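# Pack every block into the chest and close it

## Task

Get every block into the chest, with no other object inside it, and close the lid. At the end the chest has to stand upright on the bench, no piece of the tray may be inside or above the chest, and all of this must hold without the robot supporting anything. Open the grippers and pull the arms away once finished.

## Robot and tools

Robot: two 6-joint arms with parallel grippers, named left_arm and right_arm. The names are labels, not image sides. In the shared scene frame the origin sits on the table surface midway between the arms, +z is up, +x points out across the table, and left_arm stands on the +y side. Base roots: left_arm at (+0.021, +0.363, +0.254) m, right_arm at (-0.029, -0.323, +0.254) m, both tilted. Mounting plates and the metal frame behind the arms are fixed obstacles. A "too close" warning counts a plate and its side of the frame as part of that arm.

execute_actions takes "actions", a list that is empty or holds one item.
- Empty list: nothing is commanded; the current state comes back.
- Motion item: {"rows": [...], "steps": n}. n is 1 to 15, default 15, and each step lasts 1/30 s. rows holds 1 to 15 rows. Each row covers one step; if there are fewer rows than steps, the final row repeats.
- Wait item: {"steps": n} with no rows, n up to 300. It returns after n steps counted from the previous result, and your reply time uses up part of them.
- Optional "pictures": true/false controls whether images come back. By default they do.
A refused call sends nothing to the robot.

Row layout: one flat list of 14 numbers covering both arms, even if only one arm should move. Positions 1-6 are left_arm joint targets and position 7 is its opening. Positions 8-13 are right_arm joint targets and position 14 is its opening. Joint numbers are absolute target angles in radians, in the same form the Joint positions line prints. They are not offsets.

Joint order and stated ranges, identical for each arm:
- waist -2.618 to 3.054
- shoulder 0.000 to 3.142
- elbow 0.000 to 3.142
- wrist pitch -1.571 to 1.571
- wrist yaw -1.571 to 1.571
- wrist roll -2.094 to 2.094

The true ends may differ by up to 0.036 rad either way. A target beyond a stated end by more than 0.036 rad, and farther out than the joint's last reading, gets the call refused. A target past the true end is clipped there, and the result may print "joint sent to its limit". That line can refer to an earlier action. If it is absent, that does not prove the joint has more room.

Opening: an absolute value from -1 (closed) to +1 (fully open, pad gap 0.094 m). Away from the extremes, the fingers go to where grip_measured would equal the number you sent. To hold something, keep commanding about 0.03 below the grip_measured reading for a firm grip, or a little less below it for a lighter one. Each gripper's reading can be off by about 1 mm, fixed within a scene. Pads push with roughly 50 to 62 N, and less on parts thinner than about 2 mm.

Speed: every step, each joint's target is held within a lead of its measured angle: waist 0.202, shoulder 0.258, elbow 0.238, wrist pitch 0.573, wrist yaw and roll 0.522 rad. If the targets would move an arm's gripper more than 70 mm from where it is, all of that arm's targets are pulled back proportionally. Large moves therefore need several actions. Between calls the arms keep heading to the last row sent. They stop once nearly still or when a step is HELD, and only a new action makes them continue.

Gripper geometry: the fingers point along the gripper's +z axis and close along its y axis. end_effector_position is the point between the pads, roughly 1 cm back from the fingertips, and corresponds to link pinch in the URDF. Reported hand positions can be inaccurate, more so at long reach. The wrist camera mount adds bulk near the hand.

Result lines:
- State line, left_arm: … | right_arm: …: each gripper's end_effector_position (m) and end_effector_quat_wxyz in the scene frame.
- Joint positions / Joint velocities: per arm, the six joints (rad, rad/s), then the pad gap (m, m/s).
- Joint torques: total drive output per joint, nonzero even with no contact. It includes offsets and noise, so treat it with caution.
- grip_measured: measured opening, on the same scale as the command.
- HELD: marks steps on which your row, or part of it, was not sent.
- "joint command not followed": the clearance check altered or blocked some joint targets.
- MOTOR HOT: a motor has reached 75 °C. OVER-TEMPERATURE FAULT: an arm was stopped, at 90 °C for 10 s, or at 100 °C the arm goes limp and falls. Carrying loads for long periods heats motors, and some heat carries into the next scene.
- Pictures, and any cameras whose calibration changed.

zoom_image(camera, region): camera is one of cam_high, cam_low, cam_left_wrist, cam_right_wrist, each 504x504. region is [x0, y0, x1, y1] in pixels, origin at the top-left, at most 504 by 504. It returns an enlarged crop of that camera's latest image. Calibration data (K, distortion, T_world_to_cam) is available for projecting scene points into images. Fixed cameras may be off by a few degrees and millimetres.

read_manual(section="licences") only returns licence text.

finished_scene(scene): ends scene 1 or 2 for good, grades it and loads the next one. Call it only after the chest is shut, upright, holding only blocks and free of the tray, with the grippers open and moved away. Replying with no tool call ends everything.

Avoid:
- knocking or dropping anything off the table, which fails the scene;
- letting the arms collide or press on each other, which can end the scene;
- slams, slips, drops and heavy pushing;
- overheating the motors.
Occasional tugs on held parts or nudges to loose objects can happen, so check the grip and the scene.

Each tool is called after "Emit:" in YAML: its name, and indented under it one key for each argument.

## Session

Emit:
execute_actions:
  actions: []

Scene clock: 0.00 s of 5550.00 s.
left_arm: end_effector_position=(+0.2854, +0.4290, +0.1286) grip_measured=+1.000 end_effector_quat_wxyz=(-0.286, +0.384, +0.866, +0.147) | right_arm: end_effector_position=(+0.1525, +0.0418, +0.3371) grip_measured=+1.000 end_effector_quat_wxyz=(+0.047, +0.904, -0.398, -0.149)
Joint positions: left_arm=[-0.388  1.437  0.912 -0.965 -0.82   0.347  0.094] | right_arm=[ 1.46   1.956  1.898 -1.537  0.526 -0.673  0.094]
Joint velocities: left_arm=[-0.002 -0.002  0.002 -0.022  0.007 -0.051  0.   ] | right_arm=[-0.022 -0.002  0.007 -0.066  0.066  0.007  0.   ]
Joint torques (N m, as the arm reports them, + toward a larger angle): no reading

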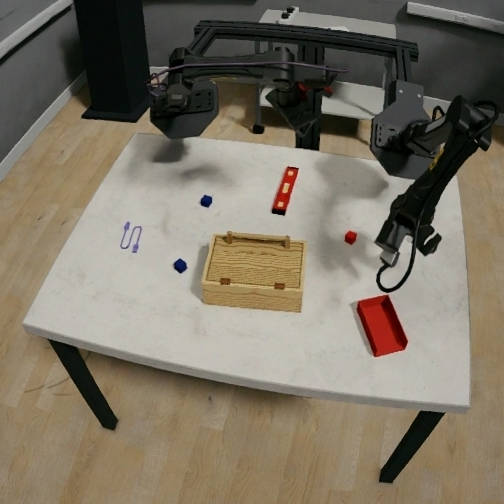

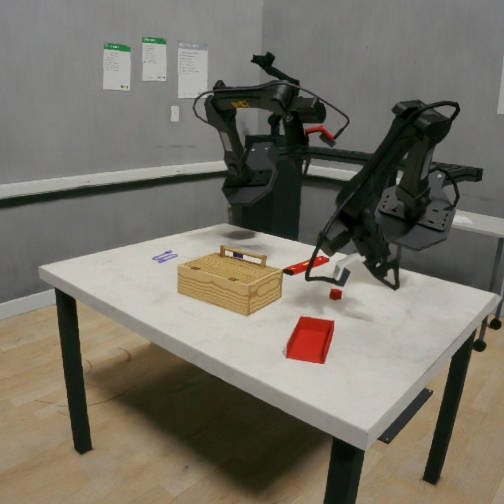

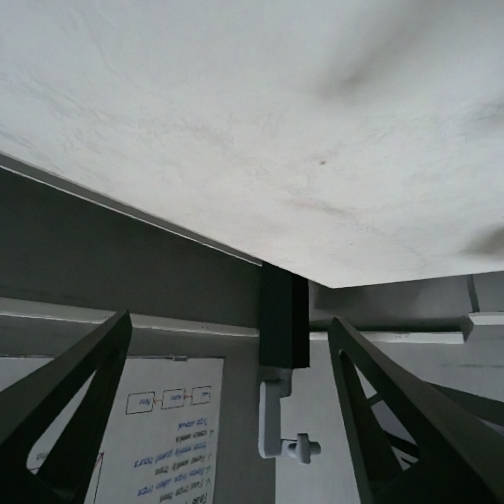

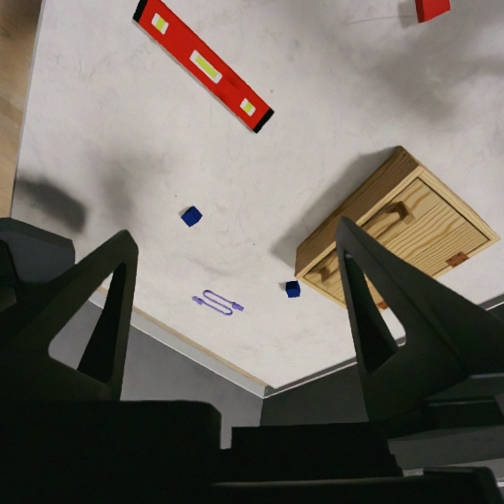

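Emit:
zoom_image:
  camera: "cam_high"
  region: [160, 180, 420, 360]

Emit:
zoom_image:
  camera: "cam_low"
  region: [160, 230, 360, 370]

Region (160, 180, 420, 360) of cam_high's 504x504 image, scaled by 1.938, with more detail than that image has; it fills the top 349 rows of this view, and the rest is white.

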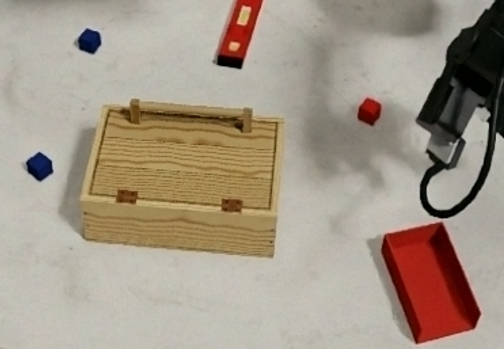

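Region (160, 230, 360, 370) of cam_low's 504x504 image, scaled by 2.520, with more detail than that image has; it fills the top 353 rows of this view, and the rest is white.

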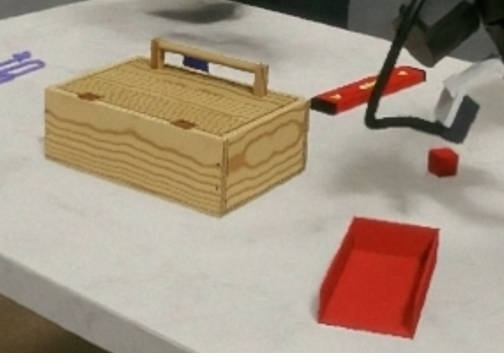

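Emit:
zoom_image:
  camera: "cam_high"
  region: [160, 185, 260, 285]

Emit:
zoom_image:
  camera: "cam_high"
  region: [270, 200, 370, 300]

Region (160, 185, 260, 285) of cam_high's 504x504 image, scaled by 5.040, with more detail than that image has.

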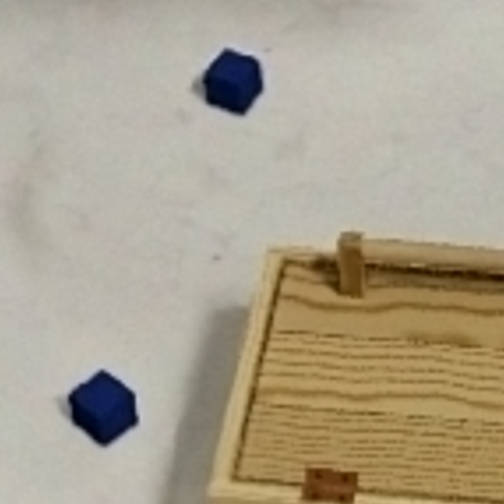

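Region (270, 200, 370, 300) of cam_high's 504x504 image, scaled by 5.040, with more detail than that image has.

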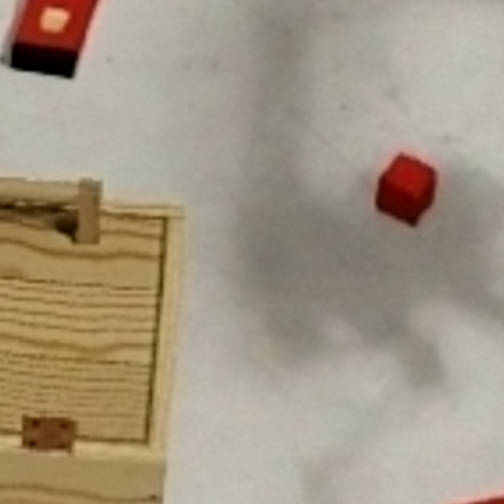

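Emit:
execute_actions:
  actions:
    - {"rows":[[-0.4,1.45,1.0,-0.8,-0.7,0.5,0.5,1.2,1.8,1.55,-1.2,0.55,-0.3,0.5],[-0.4,1.45,1.0,-0.8,-0.7,0.5,0.5,1.2,1.8,1.55,-1.2,0.55,-0.3,0.5],[-0.4,1.45,1.0,-0.8,-0.7,0.5,0.5,1.2,1.8,1.55,-1.2,0.55,-0.3,0.5],[-0.4,1.45,1.0,-0.8,-0.7,0.5,0.5,1.2,1.8,1.55,-1.2,0.55,-0.3,0.5],[-0.4,1.45,1.0,-0.8,-0.7,0.5,0.5,1.2,1.8,1.55,-1.2,0.55,-0.3,0.5],[-0.4,1.45,1.0,-0.8,-0.7,0.5,0.5,1.2,1.8,1.55,-1.2,0.55,-0.3,0.5],[-0.4,1.45,1.0,-0.8,-0.7,0.5,0.5,1.2,1.8,1.55,-1.2,0.55,-0.3,0.5],[-0.5,1.45,1.18,-0.3,-0.45,0.9,0,0.95,1.55,1.2,-0.84,0.58,0.2,0.2]],"steps":15}

Scene clock: 82.83 s of 5550.00 s.
left_arm: end_effector_position=(+0.4301, +0.3423, +0.1115) grip_measured=+0.002 end_effector_quat_wxyz=(-0.023, +0.425, +0.904, +0.042) | right_arm: end_effector_position=(+0.2393, -0.0757, +0.1808) grip_measured=+0.202 end_effector_quat_wxyz=(-0.094, -0.449, +0.888, +0.033)
Joint positions: left_arm=[-0.457  1.444  1.105 -0.534 -0.57   0.728  0.047] | right_arm=[ 0.916  1.555  1.213 -0.948  0.585  0.092  0.056]
Joint velocities: left_arm=[-0.252 -0.002  0.496  1.253  0.579  0.93   0.   ] | right_arm=[0.139 0.002 0.012 0.637 0.066 0.696 0.001]
Joint torques (N m, as the arm reports them, + toward a larger angle): left_arm=[-4.86 -8.83  7.85  0.36  0.09  0.03] | right_arm=[ 7.29 -5.7   3.37  0.18 -0.17  0.07]
Steps of this call (steps 1 to 90: nothing new was sent; then 79.33 s passed at rest; steps 91 to 105: all 15 steps of this action). Readings (joint positions):
91: left_arm=[-0.388 1.437 0.918 -0.954 -0.803 0.371] | right_arm=[1.442 1.930 1.849 -1.479 0.523 -0.621]
92: left_arm=[-0.388 1.439 0.929 -0.934 -0.782 0.396] | right_arm=[1.405 1.892 1.774 -1.411 0.521 -0.563]
94: left_arm=[-0.388 1.441 0.956 -0.888 -0.755 0.432] | right_arm=[1.287 1.837 1.648 -1.338 0.527 -0.476]
98: left_arm=[-0.391 1.441 0.982 -0.818 -0.717 0.494] | right_arm=[1.126 1.793 1.510 -1.212 0.551 -0.314]
105: the state above
camera_calibration (this result's frames):
cam_left_wrist: T_world_to_cam=[[-0.697675, -0.716389, -0.0059925, 0.538469], [-0.555263, 0.535434, 0.636391, 0.0200849], [-0.452695, 0.447321, -0.771343, 0.241462], [0, 0, 0, 1]] pos_world=[0.496138, 0.266988, 0.176695]
cam_right_wrist: T_world_to_cam=[[0.76119, -0.637967, -0.116566, -0.216734], [-0.241999, -0.44617, 0.861608, -0.141177], [-0.601686, -0.627639, -0.494008, 0.30427], [0, 0, 0, 1]] pos_world=[0.313886, -0.0102869, 0.246687]

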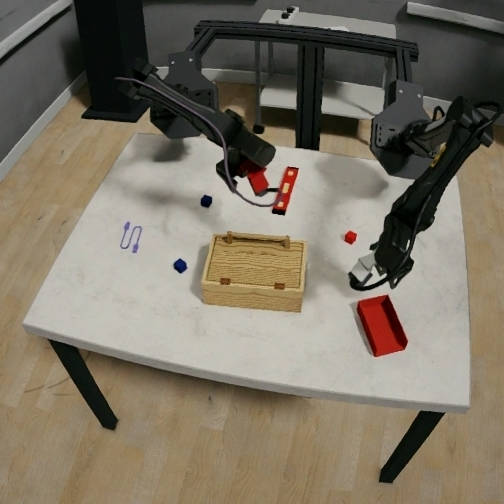

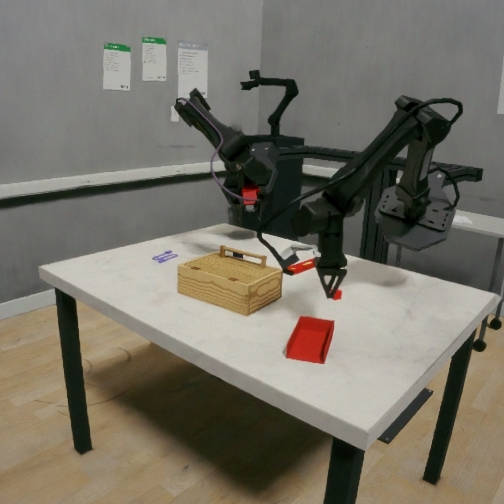

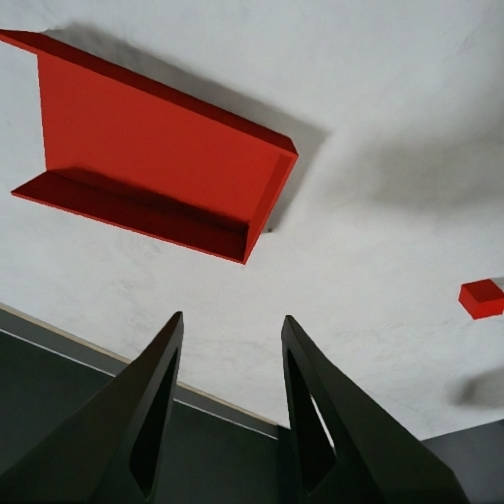

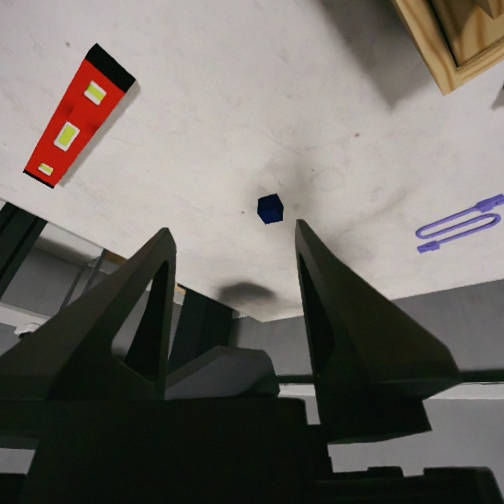

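Emit:
execute_actions:
  actions:
    - {"rows":[[-0.55,1.45,1.18,-0.3,-0.45,0.95,0,0.93,1.52,1.14,-0.78,0.6,0.3,0.2],[-0.6,1.45,1.18,-0.3,-0.45,0.95,0,0.91,1.5,1.08,-0.72,0.6,0.4,0.2],[-0.66,1.45,1.18,-0.3,-0.45,0.95,0,0.89,1.48,1.02,-0.66,0.6,0.5,0.2],[-0.72,1.46,1.18,-0.3,-0.45,0.95,0,0.87,1.46,0.96,-0.6,0.6,0.6,0.2],[-0.78,1.47,1.18,-0.3,-0.45,0.95,0,0.85,1.44,0.9,-0.54,0.62,0.7,0.2],[-0.84,1.48,1.18,-0.3,-0.45,0.95,0,0.83,1.42,0.84,-0.48,0.62,0.8,0.2],[-0.9,1.5,1.18,-0.3,-0.45,0.95,0,0.81,1.4,0.78,-0.42,0.62,0.9,0.2],[-0.95,1.52,1.18,-0.3,-0.45,0.95,0,0.79,1.39,0.72,-0.36,0.64,0.98,0.2],[-1.0,1.55,1.18,-0.28,-0.42,0.95,0,0.77,1.38,0.66,-0.3,0.64,0.98,0.2],[-1.025,1.58,1.18,-0.28,-0.42,0.95,0,0.75,1.37,0.6,-0.24,0.64,0.98,0.2],[-1.025,1.62,1.18,-0.28,-0.42,0.95,0,0.74,1.36,0.55,-0.19,0.64,0.98,0.2],[-1.025,1.66,1.18,-0.28,-0.42,0.95,0,0.73,1.35,0.52,-0.16,0.64,0.98,0.2],[-1.025,1.7,1.18,-0.28,-0.42,0.95,0,0.728,1.345,0.5,-0.14,0.64,0.98,0.2],[-1.025,1.73,1.18,-0.27,-0.42,0.95,0,0.728,1.345,0.5,-0.14,0.64,0.98,0.2],[-1.025,1.757,1.184,-0.267,-0.42,0.955,0,0.728,1.345,0.5,-0.14,0.64,0.98,0.2]]}
  pictures: false

Emit:
execute_actions:
  actions:
    - {"steps":20}

Scene clock: 99.27 s of 5550.00 s.
left_arm: end_effector_position=(+0.3971, +0.0697, +0.1841) grip_measured=+0.002 end_effector_quat_wxyz=(+0.187, +0.640, +0.730, -0.149) | right_arm: end_effector_position=(+0.1535, -0.1804, +0.0988) grip_measured=+0.201 end_effector_quat_wxyz=(-0.058, +0.043, +0.996, -0.044)
Joint positions: left_arm=[-1.025  1.684  1.159 -0.272 -0.434  0.942  0.047] | right_arm=[ 0.73   1.377  0.502 -0.29   0.619  0.907  0.056]
Joint velocities: left_arm=[ 0.002  1.223 -0.002 -0.007  0.037  0.037 -0.   ] | right_arm=[-0.022 -0.037 -0.364  0.579  0.007  0.403 -0.   ]
Joint torques (N m, as the arm reports them, + toward a larger angle): left_arm=[-6.32 -7.79  7.64  0.95  0.37  0.07] | right_arm=[ 2.67 -5.83  4.21  0.8   0.19  0.04]
Steps of this call (steps 1 to 30: the robot went on to your last target; steps 31 to 100: nothing new was sent; then 12.60 s passed at rest; steps 101 to 115: all 15 steps of this action). Readings (joint positions):
101: left_arm=[-0.488 1.444 1.159 -0.318 -0.469 0.902] | right_arm=[0.929 1.551 1.203 -0.839 0.586 0.211]
102: left_arm=[-0.503 1.444 1.159 -0.318 -0.472 0.910] | right_arm=[0.927 1.540 1.176 -0.810 0.587 0.244]
104: left_arm=[-0.578 1.444 1.159 -0.318 -0.476 0.921] | right_arm=[0.908 1.505 1.082 -0.734 0.587 0.347]
108: left_arm=[-0.807 1.467 1.159 -0.307 -0.473 0.932] | right_arm=[0.823 1.433 0.834 -0.562 0.601 0.644]
115: the state above

Scene clock: 99.93 s of 5550.00 s.
left_arm: end_effector_position=(+0.3667, +0.0617, +0.1533) grip_measured=+0.002 end_effector_quat_wxyz=(+0.142, +0.668, +0.714, -0.154) | right_arm: end_effector_position=(+0.1749, -0.1613, +0.0977) grip_measured=+0.201 end_effector_quat_wxyz=(-0.017, +0.118, +0.993, -0.004)
Joint positions: left_arm=[-1.019  1.782  1.159 -0.282 -0.434  0.948  0.047] | right_arm=[ 0.73   1.363  0.493 -0.152  0.621  0.973  0.056]
Joint velocities: left_arm=[-0.007 -0.002  0.007 -0.066 -0.007 -0.007 -0.   ] | right_arm=[ 0.002  0.017 -0.002 -0.007  0.022  0.081 -0.   ]
Joint torques (N m, as the arm reports them, + toward a larger angle): left_arm=[ -7.34 -10.25   7.21   0.9    0.43   0.06] | right_arm=[ 2.65 -5.08  3.12  0.34  0.18  0.05]
Steps of this call (steps 1 to 20: the robot went on to your last target). Readings (joint positions):
1: left_arm=[-1.024 1.722 1.159 -0.272 -0.434 0.944] | right_arm=[0.730 1.376 0.494 -0.272 0.619 0.920]
2: left_arm=[-1.022 1.753 1.159 -0.276 -0.434 0.945] | right_arm=[0.730 1.375 0.493 -0.255 0.619 0.931]
4: left_arm=[-1.020 1.784 1.159 -0.286 -0.434 0.947] | right_arm=[0.730 1.369 0.493 -0.215 0.620 0.946]
8: left_arm=[-1.019 1.782 1.159 -0.282 -0.434 0.948] | right_arm=[0.730 1.363 0.493 -0.173 0.621 0.962]
20: the state above
camera_calibration (this result's frames):
cam_left_wrist: T_world_to_cam=[[-0.983688, -0.129661, 0.124685, 0.342092], [-0.103481, 0.974856, 0.197352, -0.0169381], [-0.147139, 0.18123, -0.972371, 0.305749], [0, 0, 0, 1]] pos_world=[0.379747, 0.00545707, 0.25799]
cam_right_wrist: T_world_to_cam=[[-0.288168, -0.957037, 0.0322482, -0.11451], [-0.560501, 0.195883, 0.804654, 0.0414349], [-0.7764, 0.213801, -0.592867, 0.34662], [0, 0, 0, 1]] pos_world=[0.259342, -0.191815, 0.175852]

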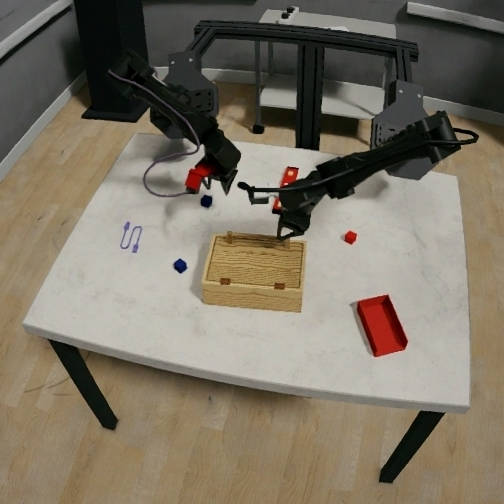

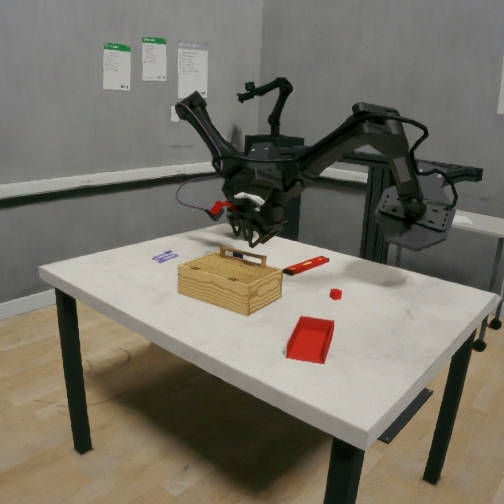

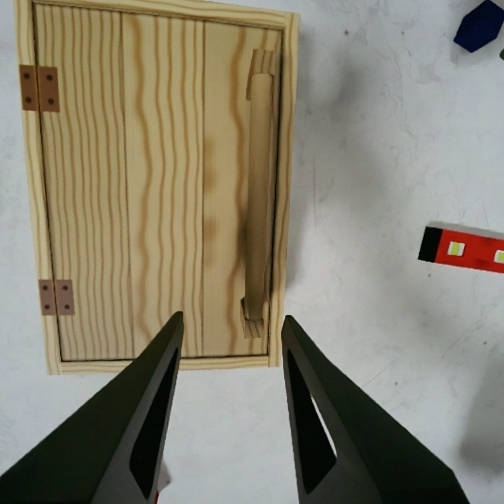

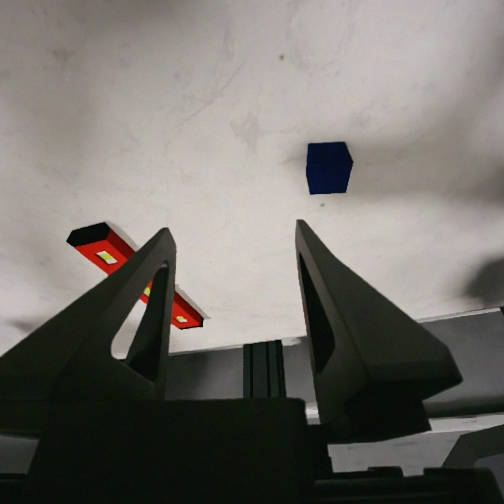

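Emit:
execute_actions:
  actions:
    - {"rows":[[-1.02,1.77,1.18,-0.24,-0.42,0.96,0,0.71,1.35,0.47,-0.09,0.63,0.96,0.2],[-1.02,1.785,1.175,-0.21,-0.41,0.96,0,0.69,1.355,0.44,-0.04,0.62,0.94,0.2],[-1.02,1.8,1.17,-0.18,-0.41,0.96,0,0.67,1.36,0.41,0.01,0.61,0.92,0.2],[-1.015,1.815,1.165,-0.15,-0.4,0.97,0,0.65,1.365,0.38,0.06,0.6,0.9,0.2],[-1.015,1.83,1.16,-0.12,-0.4,0.97,0,0.63,1.37,0.35,0.11,0.59,0.88,0.2],[-1.01,1.845,1.155,-0.09,-0.39,0.98,0,0.61,1.375,0.32,0.16,0.58,0.86,0.2],[-1.01,1.86,1.15,-0.06,-0.39,0.98,0,0.595,1.38,0.29,0.21,0.57,0.84,0.2],[-1.005,1.875,1.145,-0.03,-0.385,0.985,0,0.58,1.385,0.26,0.26,0.56,0.82,0.2],[-1.0,1.89,1.14,0,-0.385,0.985,0,0.565,1.39,0.23,0.3,0.55,0.8,0.2],[-1.0,1.905,1.14,0,-0.385,0.985,0,0.553,1.395,0.203,0.33,0.54,0.8,0.2]]}
  pictures: false

Emit:
execute_actions:
  actions:
    - {"steps":15}

Scene clock: 127.47 s of 5550.00 s.
left_arm: end_effector_position=(+0.3738, +0.0323, +0.1224) grip_measured=+0.002 end_effector_quat_wxyz=(+0.181, +0.647, +0.726, -0.150) | right_arm: end_effector_position=(+0.1346, -0.2185, +0.0676) grip_measured=+0.201 end_effector_quat_wxyz=(-0.010, +0.127, +0.992, -0.016)
Joint positions: left_arm=[-0.992  1.907  1.159 -0.053 -0.411  0.975  0.047] | right_arm=[0.559 1.389 0.207 0.246 0.555 0.825 0.056]
Joint velocities: left_arm=[ 0.017  0.002 -0.007  0.095  0.007  0.066 -0.   ] | right_arm=[ 0.007  0.007 -0.032  0.418 -0.081 -0.139 -0.   ]
Joint torques (N m, as the arm reports them, + toward a larger angle): left_arm=[-8.14 -8.86  2.98  1.28  0.52  0.07] | right_arm=[ 1.2  -2.62  0.51  0.53  0.01 -0.06]
Steps of this call (steps 1 to 15: the robot went on to your last target; steps 16 to 90: nothing new was sent; then 24.03 s passed at rest; steps 91 to 105: all 15 steps of this action). Readings (joint positions):
91: left_arm=[-1.019 1.782 1.159 -0.279 -0.434 0.949] | right_arm=[0.727 1.363 0.492 -0.144 0.621 0.972]
92: left_arm=[-1.019 1.782 1.159 -0.272 -0.434 0.950] | right_arm=[0.720 1.363 0.485 -0.124 0.620 0.967]
94: left_arm=[-1.018 1.784 1.159 -0.245 -0.432 0.953] | right_arm=[0.689 1.363 0.453 -0.061 0.615 0.949]
98: left_arm=[-1.008 1.825 1.159 -0.144 -0.422 0.964] | right_arm=[0.610 1.365 0.332 0.089 0.593 0.893]
105: the state above

Scene clock: 127.97 s of 5550.00 s.
left_arm: end_effector_position=(+0.3753, +0.0302, +0.1236) grip_measured=+0.002 end_effector_quat_wxyz=(+0.187, +0.645, +0.725, -0.153) | right_arm: end_effector_position=(+0.1468, -0.2086, +0.0675) grip_measured=+0.201 end_effector_quat_wxyz=(+0.010, +0.136, +0.991, +0.007)
Joint positions: left_arm=[-0.992  1.907  1.159 -0.042 -0.403  0.978  0.047] | right_arm=[0.559 1.389 0.207 0.316 0.543 0.808 0.056]
Joint velocities: left_arm=[-0.007 -0.002 -0.012  0.037  0.007 -0.022 -0.   ] | right_arm=[ 0.007  0.002  0.002 -0.066 -0.037 -0.051  0.001]
Joint torques (N m, as the arm reports them, + toward a larger angle): left_arm=[-8.13 -8.78  2.93  1.31  0.47  0.07] | right_arm=[ 1.49 -2.82  0.61  0.53 -0.02 -0.11]
Steps of this call (steps 1 to 15: the robot went on to your last target). Readings (joint positions):
1: left_arm=[-0.992 1.907 1.159 -0.050 -0.409 0.976] | right_arm=[0.559 1.389 0.207 0.261 0.552 0.822]
2: left_arm=[-0.992 1.907 1.159 -0.048 -0.408 0.976] | right_arm=[0.559 1.389 0.207 0.275 0.550 0.819]
4: left_arm=[-0.992 1.907 1.159 -0.047 -0.406 0.977] | right_arm=[0.559 1.389 0.207 0.291 0.547 0.814]
8: left_arm=[-0.992 1.907 1.159 -0.044 -0.404 0.978] | right_arm=[0.559 1.389 0.207 0.308 0.545 0.810]
15: the state above
camera_calibration (this result's frames):
cam_left_wrist: T_world_to_cam=[[-0.979435, -0.184794, 0.080984, 0.355616], [-0.173373, 0.976153, 0.130642, 0.0549315], [-0.103195, 0.113915, -0.988117, 0.271346], [0, 0, 0, 1]] pos_world=[0.385828, -0.0188163, 0.232146]
cam_right_wrist: T_world_to_cam=[[-0.323771, -0.946134, 0.00158923, -0.157283], [-0.597914, 0.20591, 0.774661, 0.0689152], [-0.733261, 0.249862, -0.632374, 0.320921], [0, 0, 0, 1]] pos_world=[0.225601, -0.243187, 0.149806]

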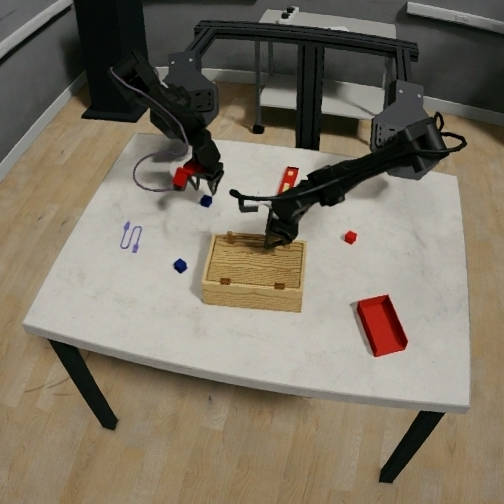

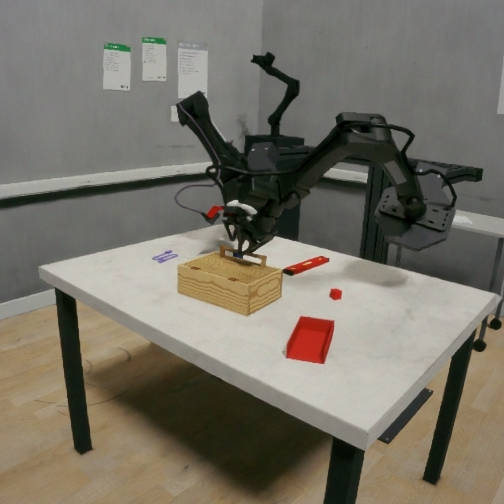

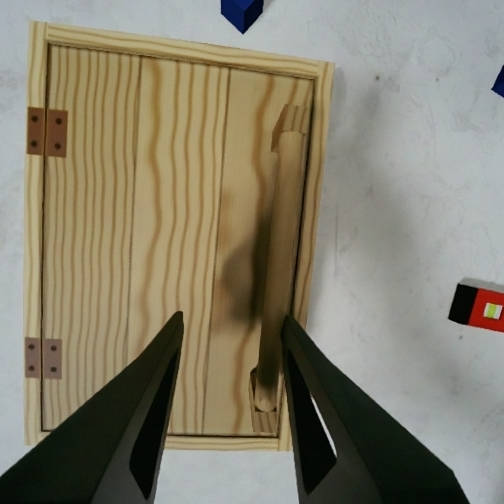

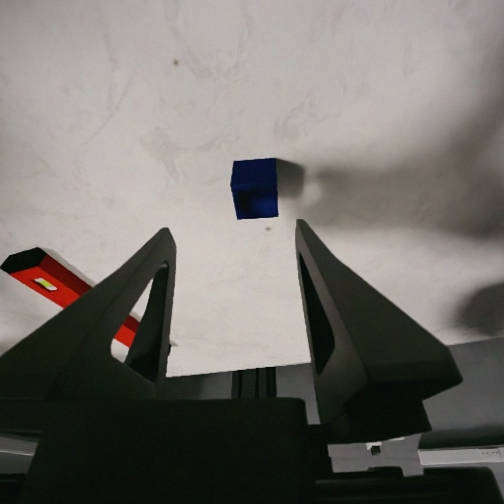

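Emit:
execute_actions:
  actions:
    - {"rows":[[-1.0,1.905,1.13,-0.02,-0.39,0.985,0,0.545,1.43,0.21,0.33,0.53,0.79,0.2],[-1.0,1.905,1.12,-0.02,-0.39,0.985,0,0.535,1.46,0.21,0.36,0.525,0.78,0.2],[-1.0,1.91,1.11,-0.02,-0.39,0.985,0,0.525,1.49,0.21,0.4,0.52,0.77,0.2],[-1.0,1.915,1.1,-0.02,-0.39,0.985,0,0.515,1.52,0.21,0.44,0.51,0.76,0.2],[-1.0,1.92,1.1,-0.01,-0.39,0.985,0,0.505,1.55,0.21,0.48,0.505,0.75,0.2],[-1.0,1.925,1.1,-0.01,-0.39,0.985,0,0.495,1.58,0.21,0.52,0.5,0.74,0.2],[-1.0,1.93,1.1,-0.01,-0.39,0.985,0,0.485,1.61,0.21,0.56,0.49,0.73,0.2],[-1.0,1.93,1.1,-0.01,-0.39,0.985,0,0.475,1.64,0.215,0.6,0.48,0.72,0.2],[-1.0,1.93,1.1,-0.01,-0.39,0.985,0,0.465,1.66,0.215,0.63,0.475,0.715,0.2],[-1.0,1.93,1.1,-0.01,-0.39,0.985,0,0.46,1.68,0.22,0.64,0.475,0.715,0.2],[-1.0,1.93,1.1,-0.01,-0.39,0.985,0,0.455,1.693,0.22,0.64,0.475,0.715,0.2]]}
  pictures: false

Emit:
execute_actions:
  actions:
    - {"steps":12}

Scene clock: 148.50 s of 5550.00 s.
left_arm: end_effector_position=(+0.3569, +0.0332, +0.1140) grip_measured=+0.002 end_effector_quat_wxyz=(+0.171, +0.655, +0.720, -0.156) | right_arm: end_effector_position=(+0.1259, -0.2195, +0.0317) grip_measured=+0.201 end_effector_quat_wxyz=(-0.013, +0.124, +0.992, -0.012)
Joint positions: left_arm=[-0.992  1.921  1.121 -0.029 -0.402  0.978  0.047] | right_arm=[0.463 1.683 0.207 0.584 0.484 0.73  0.056]
Joint velocities: left_arm=[-0.017 -0.002  0.022  0.081 -0.051  0.007  0.   ] | right_arm=[-0.012 -0.002 -0.007  0.271 -0.022  0.007  0.001]
Joint torques (N m, as the arm reports them, + toward a larger angle): left_arm=[-8.08 -7.52  2.58  0.98  0.39  0.07] | right_arm=[ 1.72 -2.85  0.08  0.46 -0.07 -0.1 ]
Steps of this call (steps 1 to 15: the robot went on to your last target; steps 16 to 90: nothing new was sent; then 17.03 s passed at rest; steps 91 to 105: all 15 steps of this action). Readings (joint positions):
91: left_arm=[-0.992 1.907 1.159 -0.041 -0.402 0.978] | right_arm=[0.558 1.393 0.207 0.320 0.542 0.805]
92: left_arm=[-0.992 1.907 1.156 -0.040 -0.402 0.978] | right_arm=[0.554 1.406 0.207 0.328 0.539 0.802]
94: left_arm=[-0.992 1.907 1.145 -0.033 -0.402 0.978] | right_arm=[0.538 1.455 0.207 0.359 0.532 0.791]
98: left_arm=[-0.992 1.912 1.122 -0.031 -0.402 0.978] | right_arm=[0.498 1.581 0.207 0.459 0.510 0.761]
105: the state above

Scene clock: 148.90 s of 5550.00 s.
left_arm: end_effector_position=(+0.3572, +0.0331, +0.1141) grip_measured=+0.002 end_effector_quat_wxyz=(+0.172, +0.654, +0.720, -0.156) | right_arm: end_effector_position=(+0.1337, -0.2143, +0.0315) grip_measured=+0.201 end_effector_quat_wxyz=(+0.000, +0.129, +0.992, +0.001)
Joint positions: left_arm=[-0.992  1.921  1.121 -0.027 -0.402  0.978  0.047] | right_arm=[0.463 1.683 0.207 0.625 0.479 0.722 0.056]
Joint velocities: left_arm=[ 0.007  0.002 -0.002  0.051 -0.022 -0.081 -0.001] | right_arm=[-0.007  0.007 -0.012  0.007  0.022  0.022  0.   ]
Joint torques (N m, as the arm reports them, + toward a larger angle): left_arm=[-8.07 -7.56  2.59  1.03  0.4   0.07] | right_arm=[ 1.65 -3.15  0.26  0.49 -0.06 -0.09]
Steps of this call (steps 1 to 12: the robot went on to your last target). Readings (joint positions):
1: left_arm=[-0.992 1.921 1.121 -0.029 -0.402 0.978] | right_arm=[0.463 1.683 0.207 0.593 0.483 0.728]
2: left_arm=[-0.992 1.921 1.121 -0.029 -0.402 0.978] | right_arm=[0.463 1.683 0.207 0.602 0.482 0.727]
4: left_arm=[-0.992 1.921 1.121 -0.028 -0.402 0.978] | right_arm=[0.463 1.683 0.207 0.611 0.481 0.725]
8: left_arm=[-0.992 1.921 1.121 -0.027 -0.402 0.978] | right_arm=[0.463 1.683 0.207 0.621 0.479 0.723]
12: the state above
camera_calibration (this result's frames):
cam_left_wrist: T_world_to_cam=[[-0.982095, -0.160702, 0.0983093, 0.337401], [-0.145069, 0.978053, 0.149557, 0.0379434], [-0.120186, 0.132617, -0.983854, 0.264674], [0, 0, 0, 1]] pos_world=[0.368674, -0.01799, 0.221556]
cam_right_wrist: T_world_to_cam=[[-0.309643, -0.950688, 0.0176769, -0.170283], [-0.584689, 0.205031, 0.784921, 0.0878194], [-0.749839, 0.23271, -0.619344, 0.2881], [0, 0, 0, 1]] pos_world=[0.214649, -0.246935, 0.112512]

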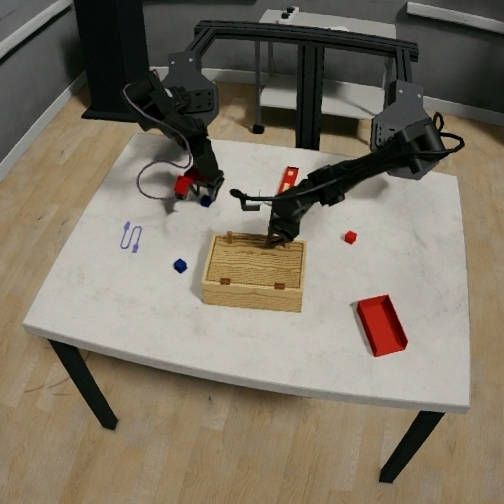

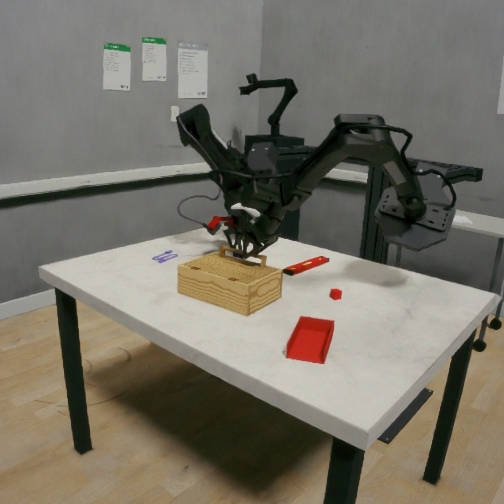

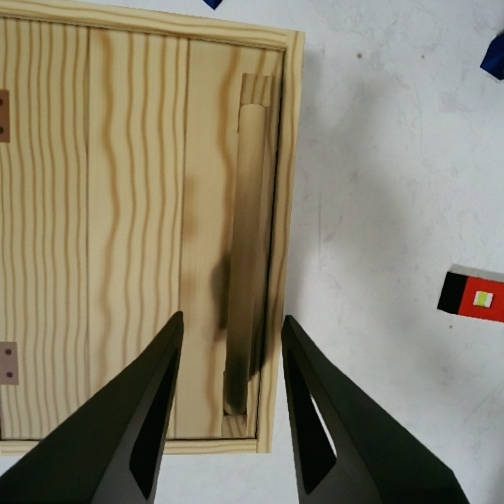

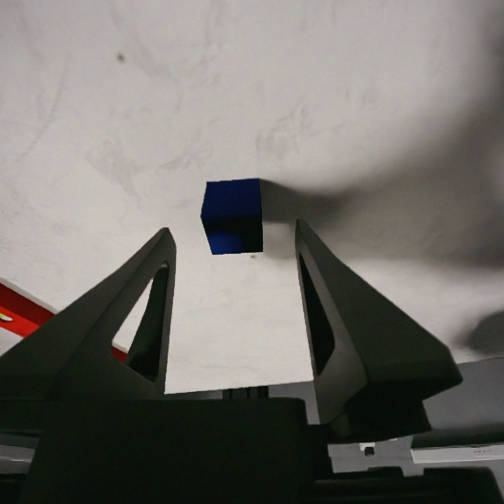

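Emit:
execute_actions:
  actions:
    - {"rows":[[-1.0,1.93,1.1,-0.01,-0.39,0.97,-0.2,0.45,1.71,0.225,0.66,0.47,0.71,0.2],[-1.0,1.93,1.1,-0.01,-0.39,0.96,-0.3,0.445,1.73,0.23,0.68,0.465,0.7,0.2],[-1.0,1.93,1.1,-0.01,-0.39,0.96,-0.4,0.44,1.75,0.235,0.7,0.46,0.7,0.2],[-1.0,1.93,1.1,-0.01,-0.39,0.96,-0.5,0.43,1.77,0.24,0.718,0.455,0.69,0.2],[-1.0,1.93,1.1,-0.01,-0.39,0.96,-0.6,0.424,1.783,0.245,0.718,0.455,0.69,0.2],[-1.0,1.93,1.1,-0.01,-0.39,0.96,-0.7,0.424,1.783,0.245,0.718,0.455,0.69,0.2],[-1.0,1.93,1.1,-0.01,-0.39,0.96,-0.78,0.424,1.783,0.245,0.718,0.455,0.69,0.1]]}

Emit:
zoom_image:
  camera: "cam_low"
  region: [190, 200, 290, 300]

Scene clock: 163.47 s of 5550.00 s.
left_arm: end_effector_position=(+0.3567, +0.0329, +0.1141) grip_measured=-0.771 end_effector_quat_wxyz=(+0.171, +0.651, +0.722, -0.158) | right_arm: end_effector_position=(+0.1328, -0.2152, +0.0192) grip_measured=+0.101 end_effector_quat_wxyz=(-0.001, +0.129, +0.992, -0.001)
Joint positions: left_arm=[-0.992  1.921  1.121 -0.029 -0.4    0.969  0.011] | right_arm=[0.431 1.772 0.227 0.701 0.459 0.698 0.052]
Joint velocities: left_arm=[-0.007 -0.007  0.002  0.022  0.007 -0.066  0.   ] | right_arm=[ 0.007  0.007 -0.002  0.051 -0.037 -0.066 -0.   ]
Joint torques (N m, as the arm reports them, + toward a larger angle): left_arm=[-8.1  -7.55  2.61  1.03  0.37 -0.08] | right_arm=[ 1.92 -3.22  0.18  0.48 -0.03 -0.1 ]
Steps of this call (steps 1 to 30: the robot went on to your last target; steps 31 to 100: nothing new was sent; then 10.73 s passed at rest; steps 101 to 115: all 15 steps of this action). Readings (joint positions):
101: left_arm=[-0.992 1.921 1.121 -0.027 -0.402 0.978] | right_arm=[0.462 1.685 0.207 0.630 0.477 0.721]
102: left_arm=[-0.992 1.921 1.121 -0.027 -0.402 0.976] | right_arm=[0.459 1.692 0.207 0.639 0.476 0.718]
104: left_arm=[-0.992 1.921 1.121 -0.027 -0.402 0.973] | right_arm=[0.450 1.722 0.213 0.660 0.471 0.713]
108: left_arm=[-0.992 1.921 1.121 -0.029 -0.400 0.970] | right_arm=[0.432 1.770 0.227 0.684 0.463 0.703]
115: the state above
camera_calibration (this result's frames):
cam_left_wrist: T_world_to_cam=[[-0.980426, -0.16707, 0.104179, 0.335854], [-0.15069, 0.977274, 0.149092, 0.0400685], [-0.12672, 0.130475, -0.98332, 0.267009], [0, 0, 0, 1]] pos_world=[0.369153, -0.0178848, 0.221593]
cam_right_wrist: T_world_to_cam=[[-0.309565, -0.950631, 0.021676, -0.171241], [-0.581951, 0.207437, 0.786322, 0.0972415], [-0.751999, 0.230803, -0.617436, 0.27982], [0, 0, 0, 1]] pos_world=[0.214004, -0.247542, 0.10002]

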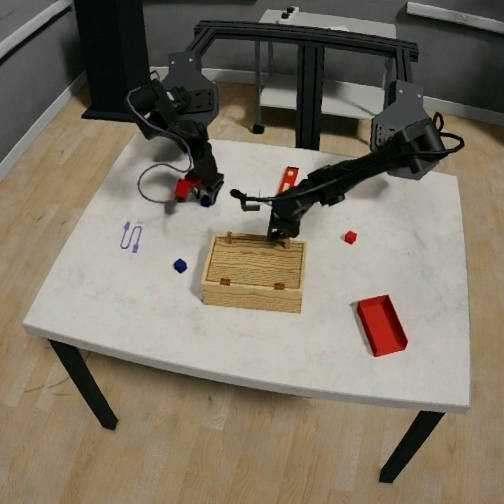

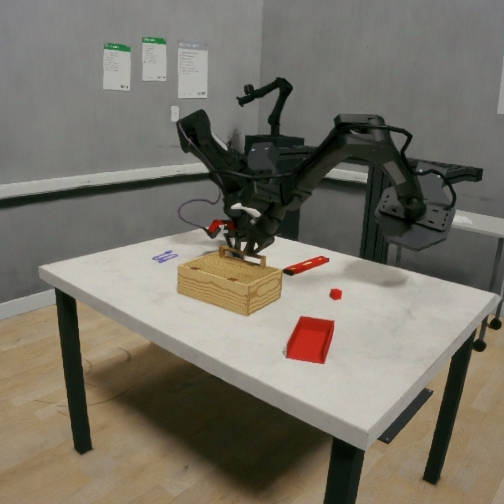

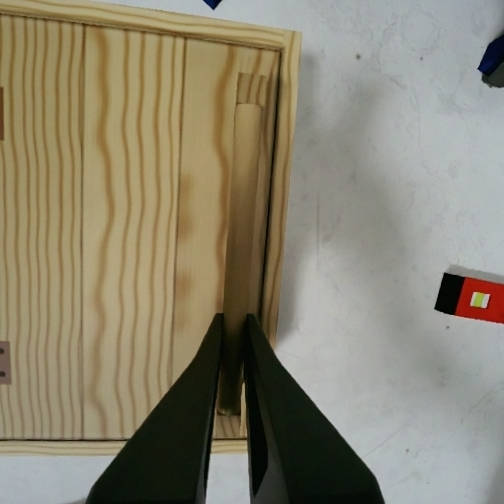

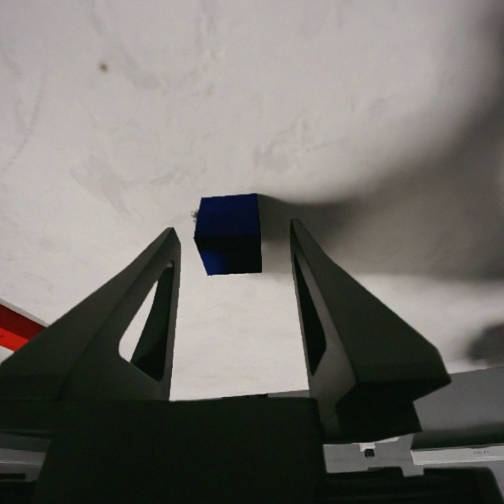

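Region (190, 200, 290, 300) of cam_low's 504x504 image, scaled by 5.040, with more detail than that image has.

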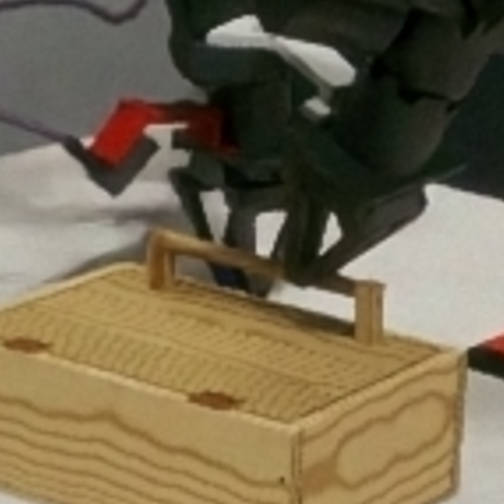

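Emit:
execute_actions:
  actions:
    - {"rows":[[-1.0,1.93,1.1,-0.01,-0.39,0.97,-0.55,0.424,1.783,0.245,0.718,0.455,0.69,0],[-1.0,1.93,1.1,-0.01,-0.39,0.97,-0.55,0.424,1.783,0.245,0.718,0.455,0.69,-0.1],[-0.985,1.94,1.097,0.01,-0.38,0.98,-0.55,0.424,1.783,0.245,0.718,0.455,0.69,-0.2],[-0.975,1.955,1.093,0.023,-0.372,0.99,-0.55,0.424,1.783,0.245,0.718,0.455,0.69,-0.3],[-0.975,1.955,1.093,0.023,-0.372,0.99,-0.55,0.424,1.783,0.245,0.718,0.455,0.69,-0.4],[-0.975,1.955,1.093,0.023,-0.372,0.99,-0.55,0.424,1.783,0.245,0.718,0.455,0.69,-0.45],[-0.975,1.955,1.093,0.023,-0.372,0.99,-0.55,0.424,1.783,0.245,0.718,0.455,0.69,-0.5],[-0.975,1.955,1.093,0.023,-0.372,0.99,-0.55,0.424,1.783,0.245,0.718,0.455,0.69,-0.52],[-0.975,1.955,1.093,0.023,-0.372,0.99,-0.55,0.424,1.783,0.245,0.718,0.455,0.69,-0.52],[-0.975,1.955,1.093,0.023,-0.372,0.99,-0.55,0.424,1.783,0.245,0.718,0.455,0.69,-0.52],[-0.975,1.955,1.093,0.023,-0.372,0.99,-0.65,0.424,1.783,0.245,0.718,0.455,0.69,-0.52],[-0.975,1.955,1.093,0.023,-0.372,0.99,-0.72,0.424,1.783,0.245,0.718,0.455,0.69,-0.52],[-0.975,1.955,1.093,0.023,-0.372,0.99,-0.77,0.424,1.783,0.245,0.718,0.455,0.69,-0.52]]}

Emit:
zoom_image:
  camera: "cam_low"
  region: [190, 200, 290, 300]

Scene clock: 190.17 s of 5550.00 s.
left_arm: end_effector_position=(+0.3566, +0.0368, +0.1001) grip_measured=-0.764 end_effector_quat_wxyz=(+0.166, +0.651, +0.725, -0.153) | right_arm: end_effector_position=(+0.1336, -0.2146, +0.0192) grip_measured=-0.489 end_effector_quat_wxyz=(+0.000, +0.129, +0.992, +0.000)
Joint positions: left_arm=[-0.966  1.945  1.116  0.001 -0.393  0.984  0.011] | right_arm=[0.431 1.772 0.227 0.705 0.458 0.697 0.024]
Joint velocities: left_arm=[ 0.002 -0.002  0.002  0.095  0.007  0.007 -0.002] | right_arm=[ 0.012  0.002 -0.002  0.007 -0.051 -0.007 -0.001]
Joint torques (N m, as the arm reports them, + toward a larger angle): left_arm=[-8.26 -7.64  2.19  1.04  0.51  0.01] | right_arm=[ 1.8  -3.37  0.12  0.49 -0.03 -0.09]
Steps of this call (steps 1 to 15: the robot went on to your last target; steps 16 to 90: nothing new was sent; then 23.20 s passed at rest; steps 91 to 105: all 15 steps of this action). Readings (joint positions):
91: left_arm=[-0.992 1.921 1.121 -0.029 -0.400 0.969] | right_arm=[0.431 1.772 0.227 0.705 0.458 0.697]
92: left_arm=[-0.992 1.921 1.121 -0.029 -0.400 0.969] | right_arm=[0.431 1.772 0.227 0.705 0.458 0.697]
94: left_arm=[-0.988 1.923 1.121 -0.019 -0.398 0.973] | right_arm=[0.431 1.772 0.227 0.705 0.458 0.697]
98: left_arm=[-0.970 1.939 1.121 -0.002 -0.397 0.979] | right_arm=[0.431 1.772 0.227 0.705 0.458 0.697]
105: the state above
camera_calibration (this result's frames):
cam_left_wrist: T_world_to_cam=[[-0.9795, -0.172294, 0.104375, 0.337653], [-0.154193, 0.974682, 0.161922, 0.0383823], [-0.129631, 0.142509, -0.981268, 0.253076], [0, 0, 0, 1]] pos_world=[0.369456, -0.0153004, 0.206878]
cam_right_wrist: T_world_to_cam=[[-0.309941, -0.95058, 0.0182691, -0.170305], [-0.584178, 0.205564, 0.785162, 0.0974961], [-0.750115, 0.232681, -0.619021, 0.280456], [0, 0, 0, 1]] pos_world=[0.214545, -0.247187, 0.100169]

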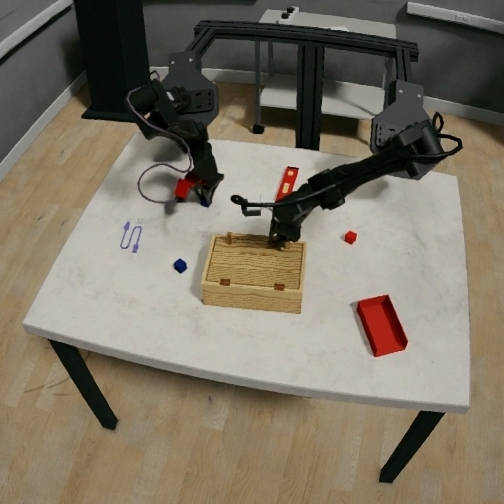

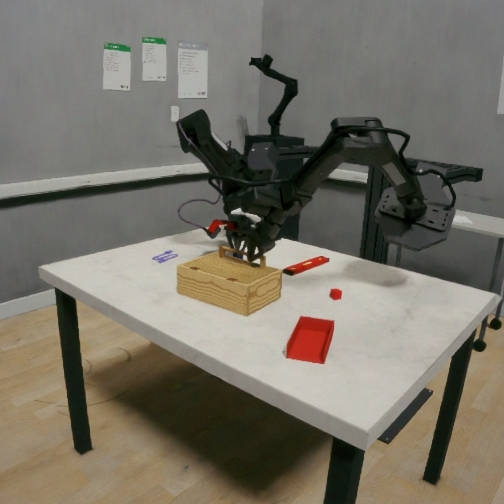

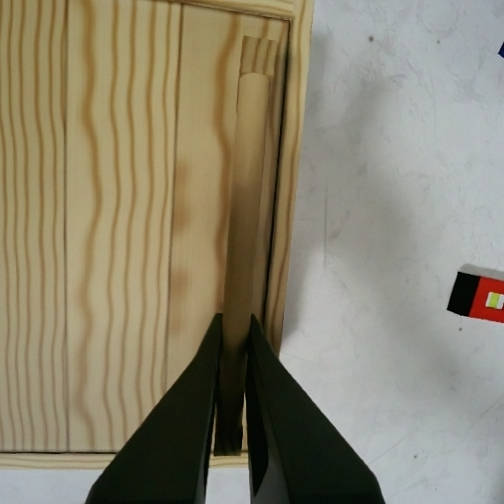

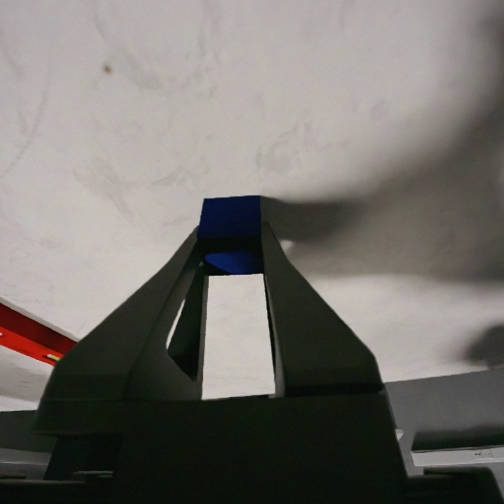

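Region (190, 200, 290, 300) of cam_low's 504x504 image, scaled by 5.040, with more detail than that image has.

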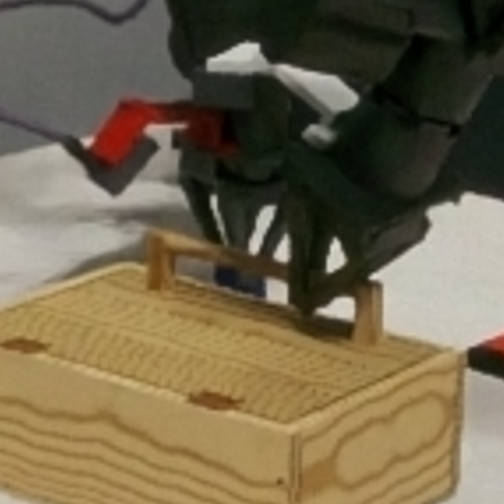

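Emit:
execute_actions:
  actions:
    - {"rows":[[-0.98,1.925,1.135,0.0,-0.39,0.98,-0.785,0.43,1.76,0.23,0.69,0.46,0.7,-0.52],[-0.985,1.915,1.142,-0.02,-0.395,0.975,-0.785,0.44,1.73,0.22,0.66,0.465,0.71,-0.52],[-0.992,1.905,1.149,-0.045,-0.4,0.97,-0.785,0.45,1.7,0.21,0.63,0.47,0.72,-0.52],[-0.999,1.895,1.157,-0.07,-0.405,0.965,-0.785,0.46,1.67,0.21,0.6,0.48,0.73,-0.52],[-1.006,1.885,1.166,-0.095,-0.41,0.96,-0.785,0.47,1.64,0.21,0.57,0.485,0.74,-0.52],[-1.013,1.875,1.176,-0.12,-0.415,0.955,-0.785,0.48,1.61,0.21,0.54,0.49,0.75,-0.52],[-1.02,1.865,1.187,-0.14,-0.42,0.95,-0.785,0.49,1.58,0.21,0.51,0.5,0.76,-0.52],[-1.025,1.856,1.198,-0.16,-0.423,0.946,-0.785,0.5,1.55,0.21,0.48,0.505,0.77,-0.52],[-1.03,1.848,1.21,-0.18,-0.426,0.942,-0.785,0.51,1.52,0.21,0.45,0.51,0.78,-0.52],[-1.034,1.84,1.223,-0.2,-0.429,0.938,-0.785,0.52,1.49,0.21,0.42,0.52,0.79,-0.52],[-1.038,1.832,1.236,-0.22,-0.432,0.934,-0.785,0.53,1.46,0.21,0.39,0.525,0.8,-0.52],[-1.041,1.825,1.25,-0.24,-0.435,0.93,-0.785,0.54,1.43,0.21,0.36,0.53,0.8,-0.52],[-1.044,1.818,1.263,-0.255,-0.435,0.93,-0.785,0.55,1.4,0.21,0.33,0.54,0.8,-0.52],[-1.046,1.813,1.276,-0.267,-0.435,0.925,-0.785,0.56,1.38,0.21,0.32,0.54,0.8,-0.52]]}

Scene clock: 224.27 s of 5550.00 s.
left_arm: end_effector_position=(+0.3776, +0.0418, +0.1429) grip_measured=-0.775 end_effector_quat_wxyz=(+0.155, +0.655, +0.723, -0.157) | right_arm: end_effector_position=(+0.1667, -0.1949, +0.0640) grip_measured=-0.489 end_effector_quat_wxyz=(+0.032, +0.152, +0.987, +0.038)
Joint positions: left_arm=[-1.011  1.859  1.22  -0.231 -0.421  0.939  0.011] | right_arm=[0.537 1.413 0.227 0.415 0.506 0.779 0.024]
Joint velocities: left_arm=[-0.061 -0.188  0.3   -0.33   0.022 -0.095  0.001] | right_arm=[ 0.198 -0.53  -0.012 -0.432  0.095  0.125 -0.   ]
Joint torques (N m, as the arm reports them, + toward a larger angle): left_arm=[-10.02 -11.59   8.23   0.98   0.11  -0.06] | right_arm=[ 3.01 -3.49 -0.22  0.23  0.16  0.08]
Steps of this call (steps 1 to 15: the robot went on to your last target; steps 16 to 90: nothing new was sent; then 30.60 s passed at rest; steps 91 to 105: all 15 steps of this action). Readings (joint positions):
91: left_arm=[-0.966 1.945 1.116 0.001 -0.393 0.986] | right_arm=[0.431 1.772 0.227 0.705 0.458 0.697]
92: left_arm=[-0.966 1.945 1.116 0.000 -0.393 0.986] | right_arm=[0.431 1.768 0.227 0.698 0.458 0.698]
94: left_arm=[-0.966 1.941 1.116 -0.009 -0.393 0.984] | right_arm=[0.433 1.736 0.227 0.665 0.459 0.705]
98: left_arm=[-0.978 1.916 1.139 -0.083 -0.405 0.968] | right_arm=[0.468 1.615 0.227 0.584 0.471 0.732]
105: the state above
camera_calibration (this result's frames):
cam_left_wrist: T_world_to_cam=[[-0.979487, -0.161297, 0.120779, 0.351841], [-0.138878, 0.974659, 0.175363, 0.0221249], [-0.146004, 0.154993, -0.977067, 0.302207], [0, 0, 0, 1]] pos_world=[0.39182, -0.0116531, 0.248901]
cam_right_wrist: T_world_to_cam=[[-0.352105, -0.933454, -0.0684585, -0.126194], [-0.631414, 0.182908, 0.753566, 0.083105], [-0.690897, 0.30856, -0.653798, 0.335662], [0, 0, 0, 1]] pos_world=[0.239948, -0.236569, 0.148191]

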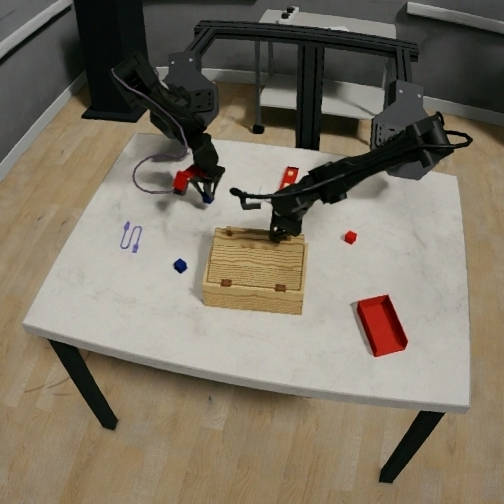

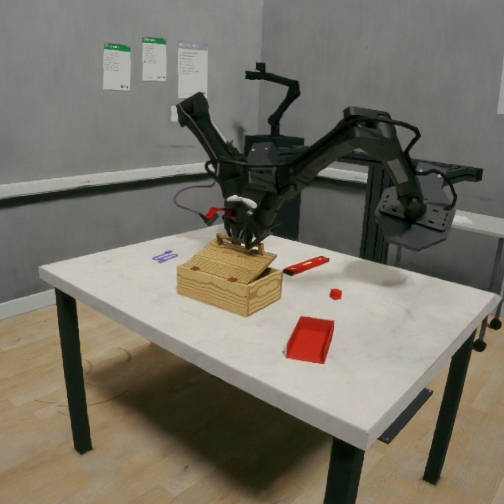

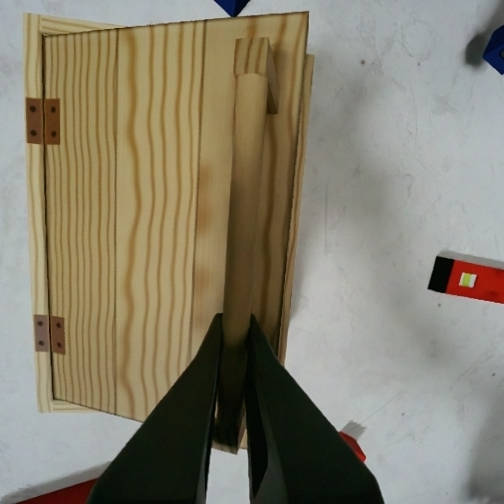

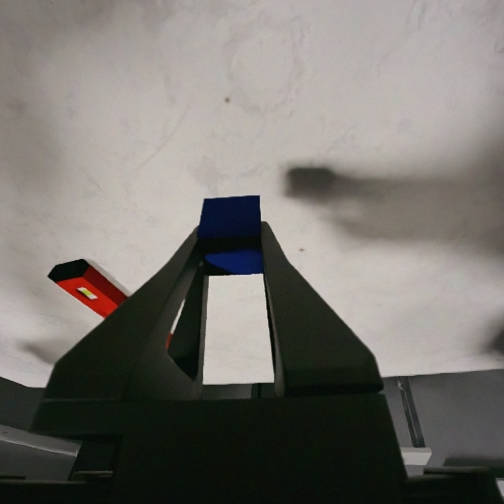

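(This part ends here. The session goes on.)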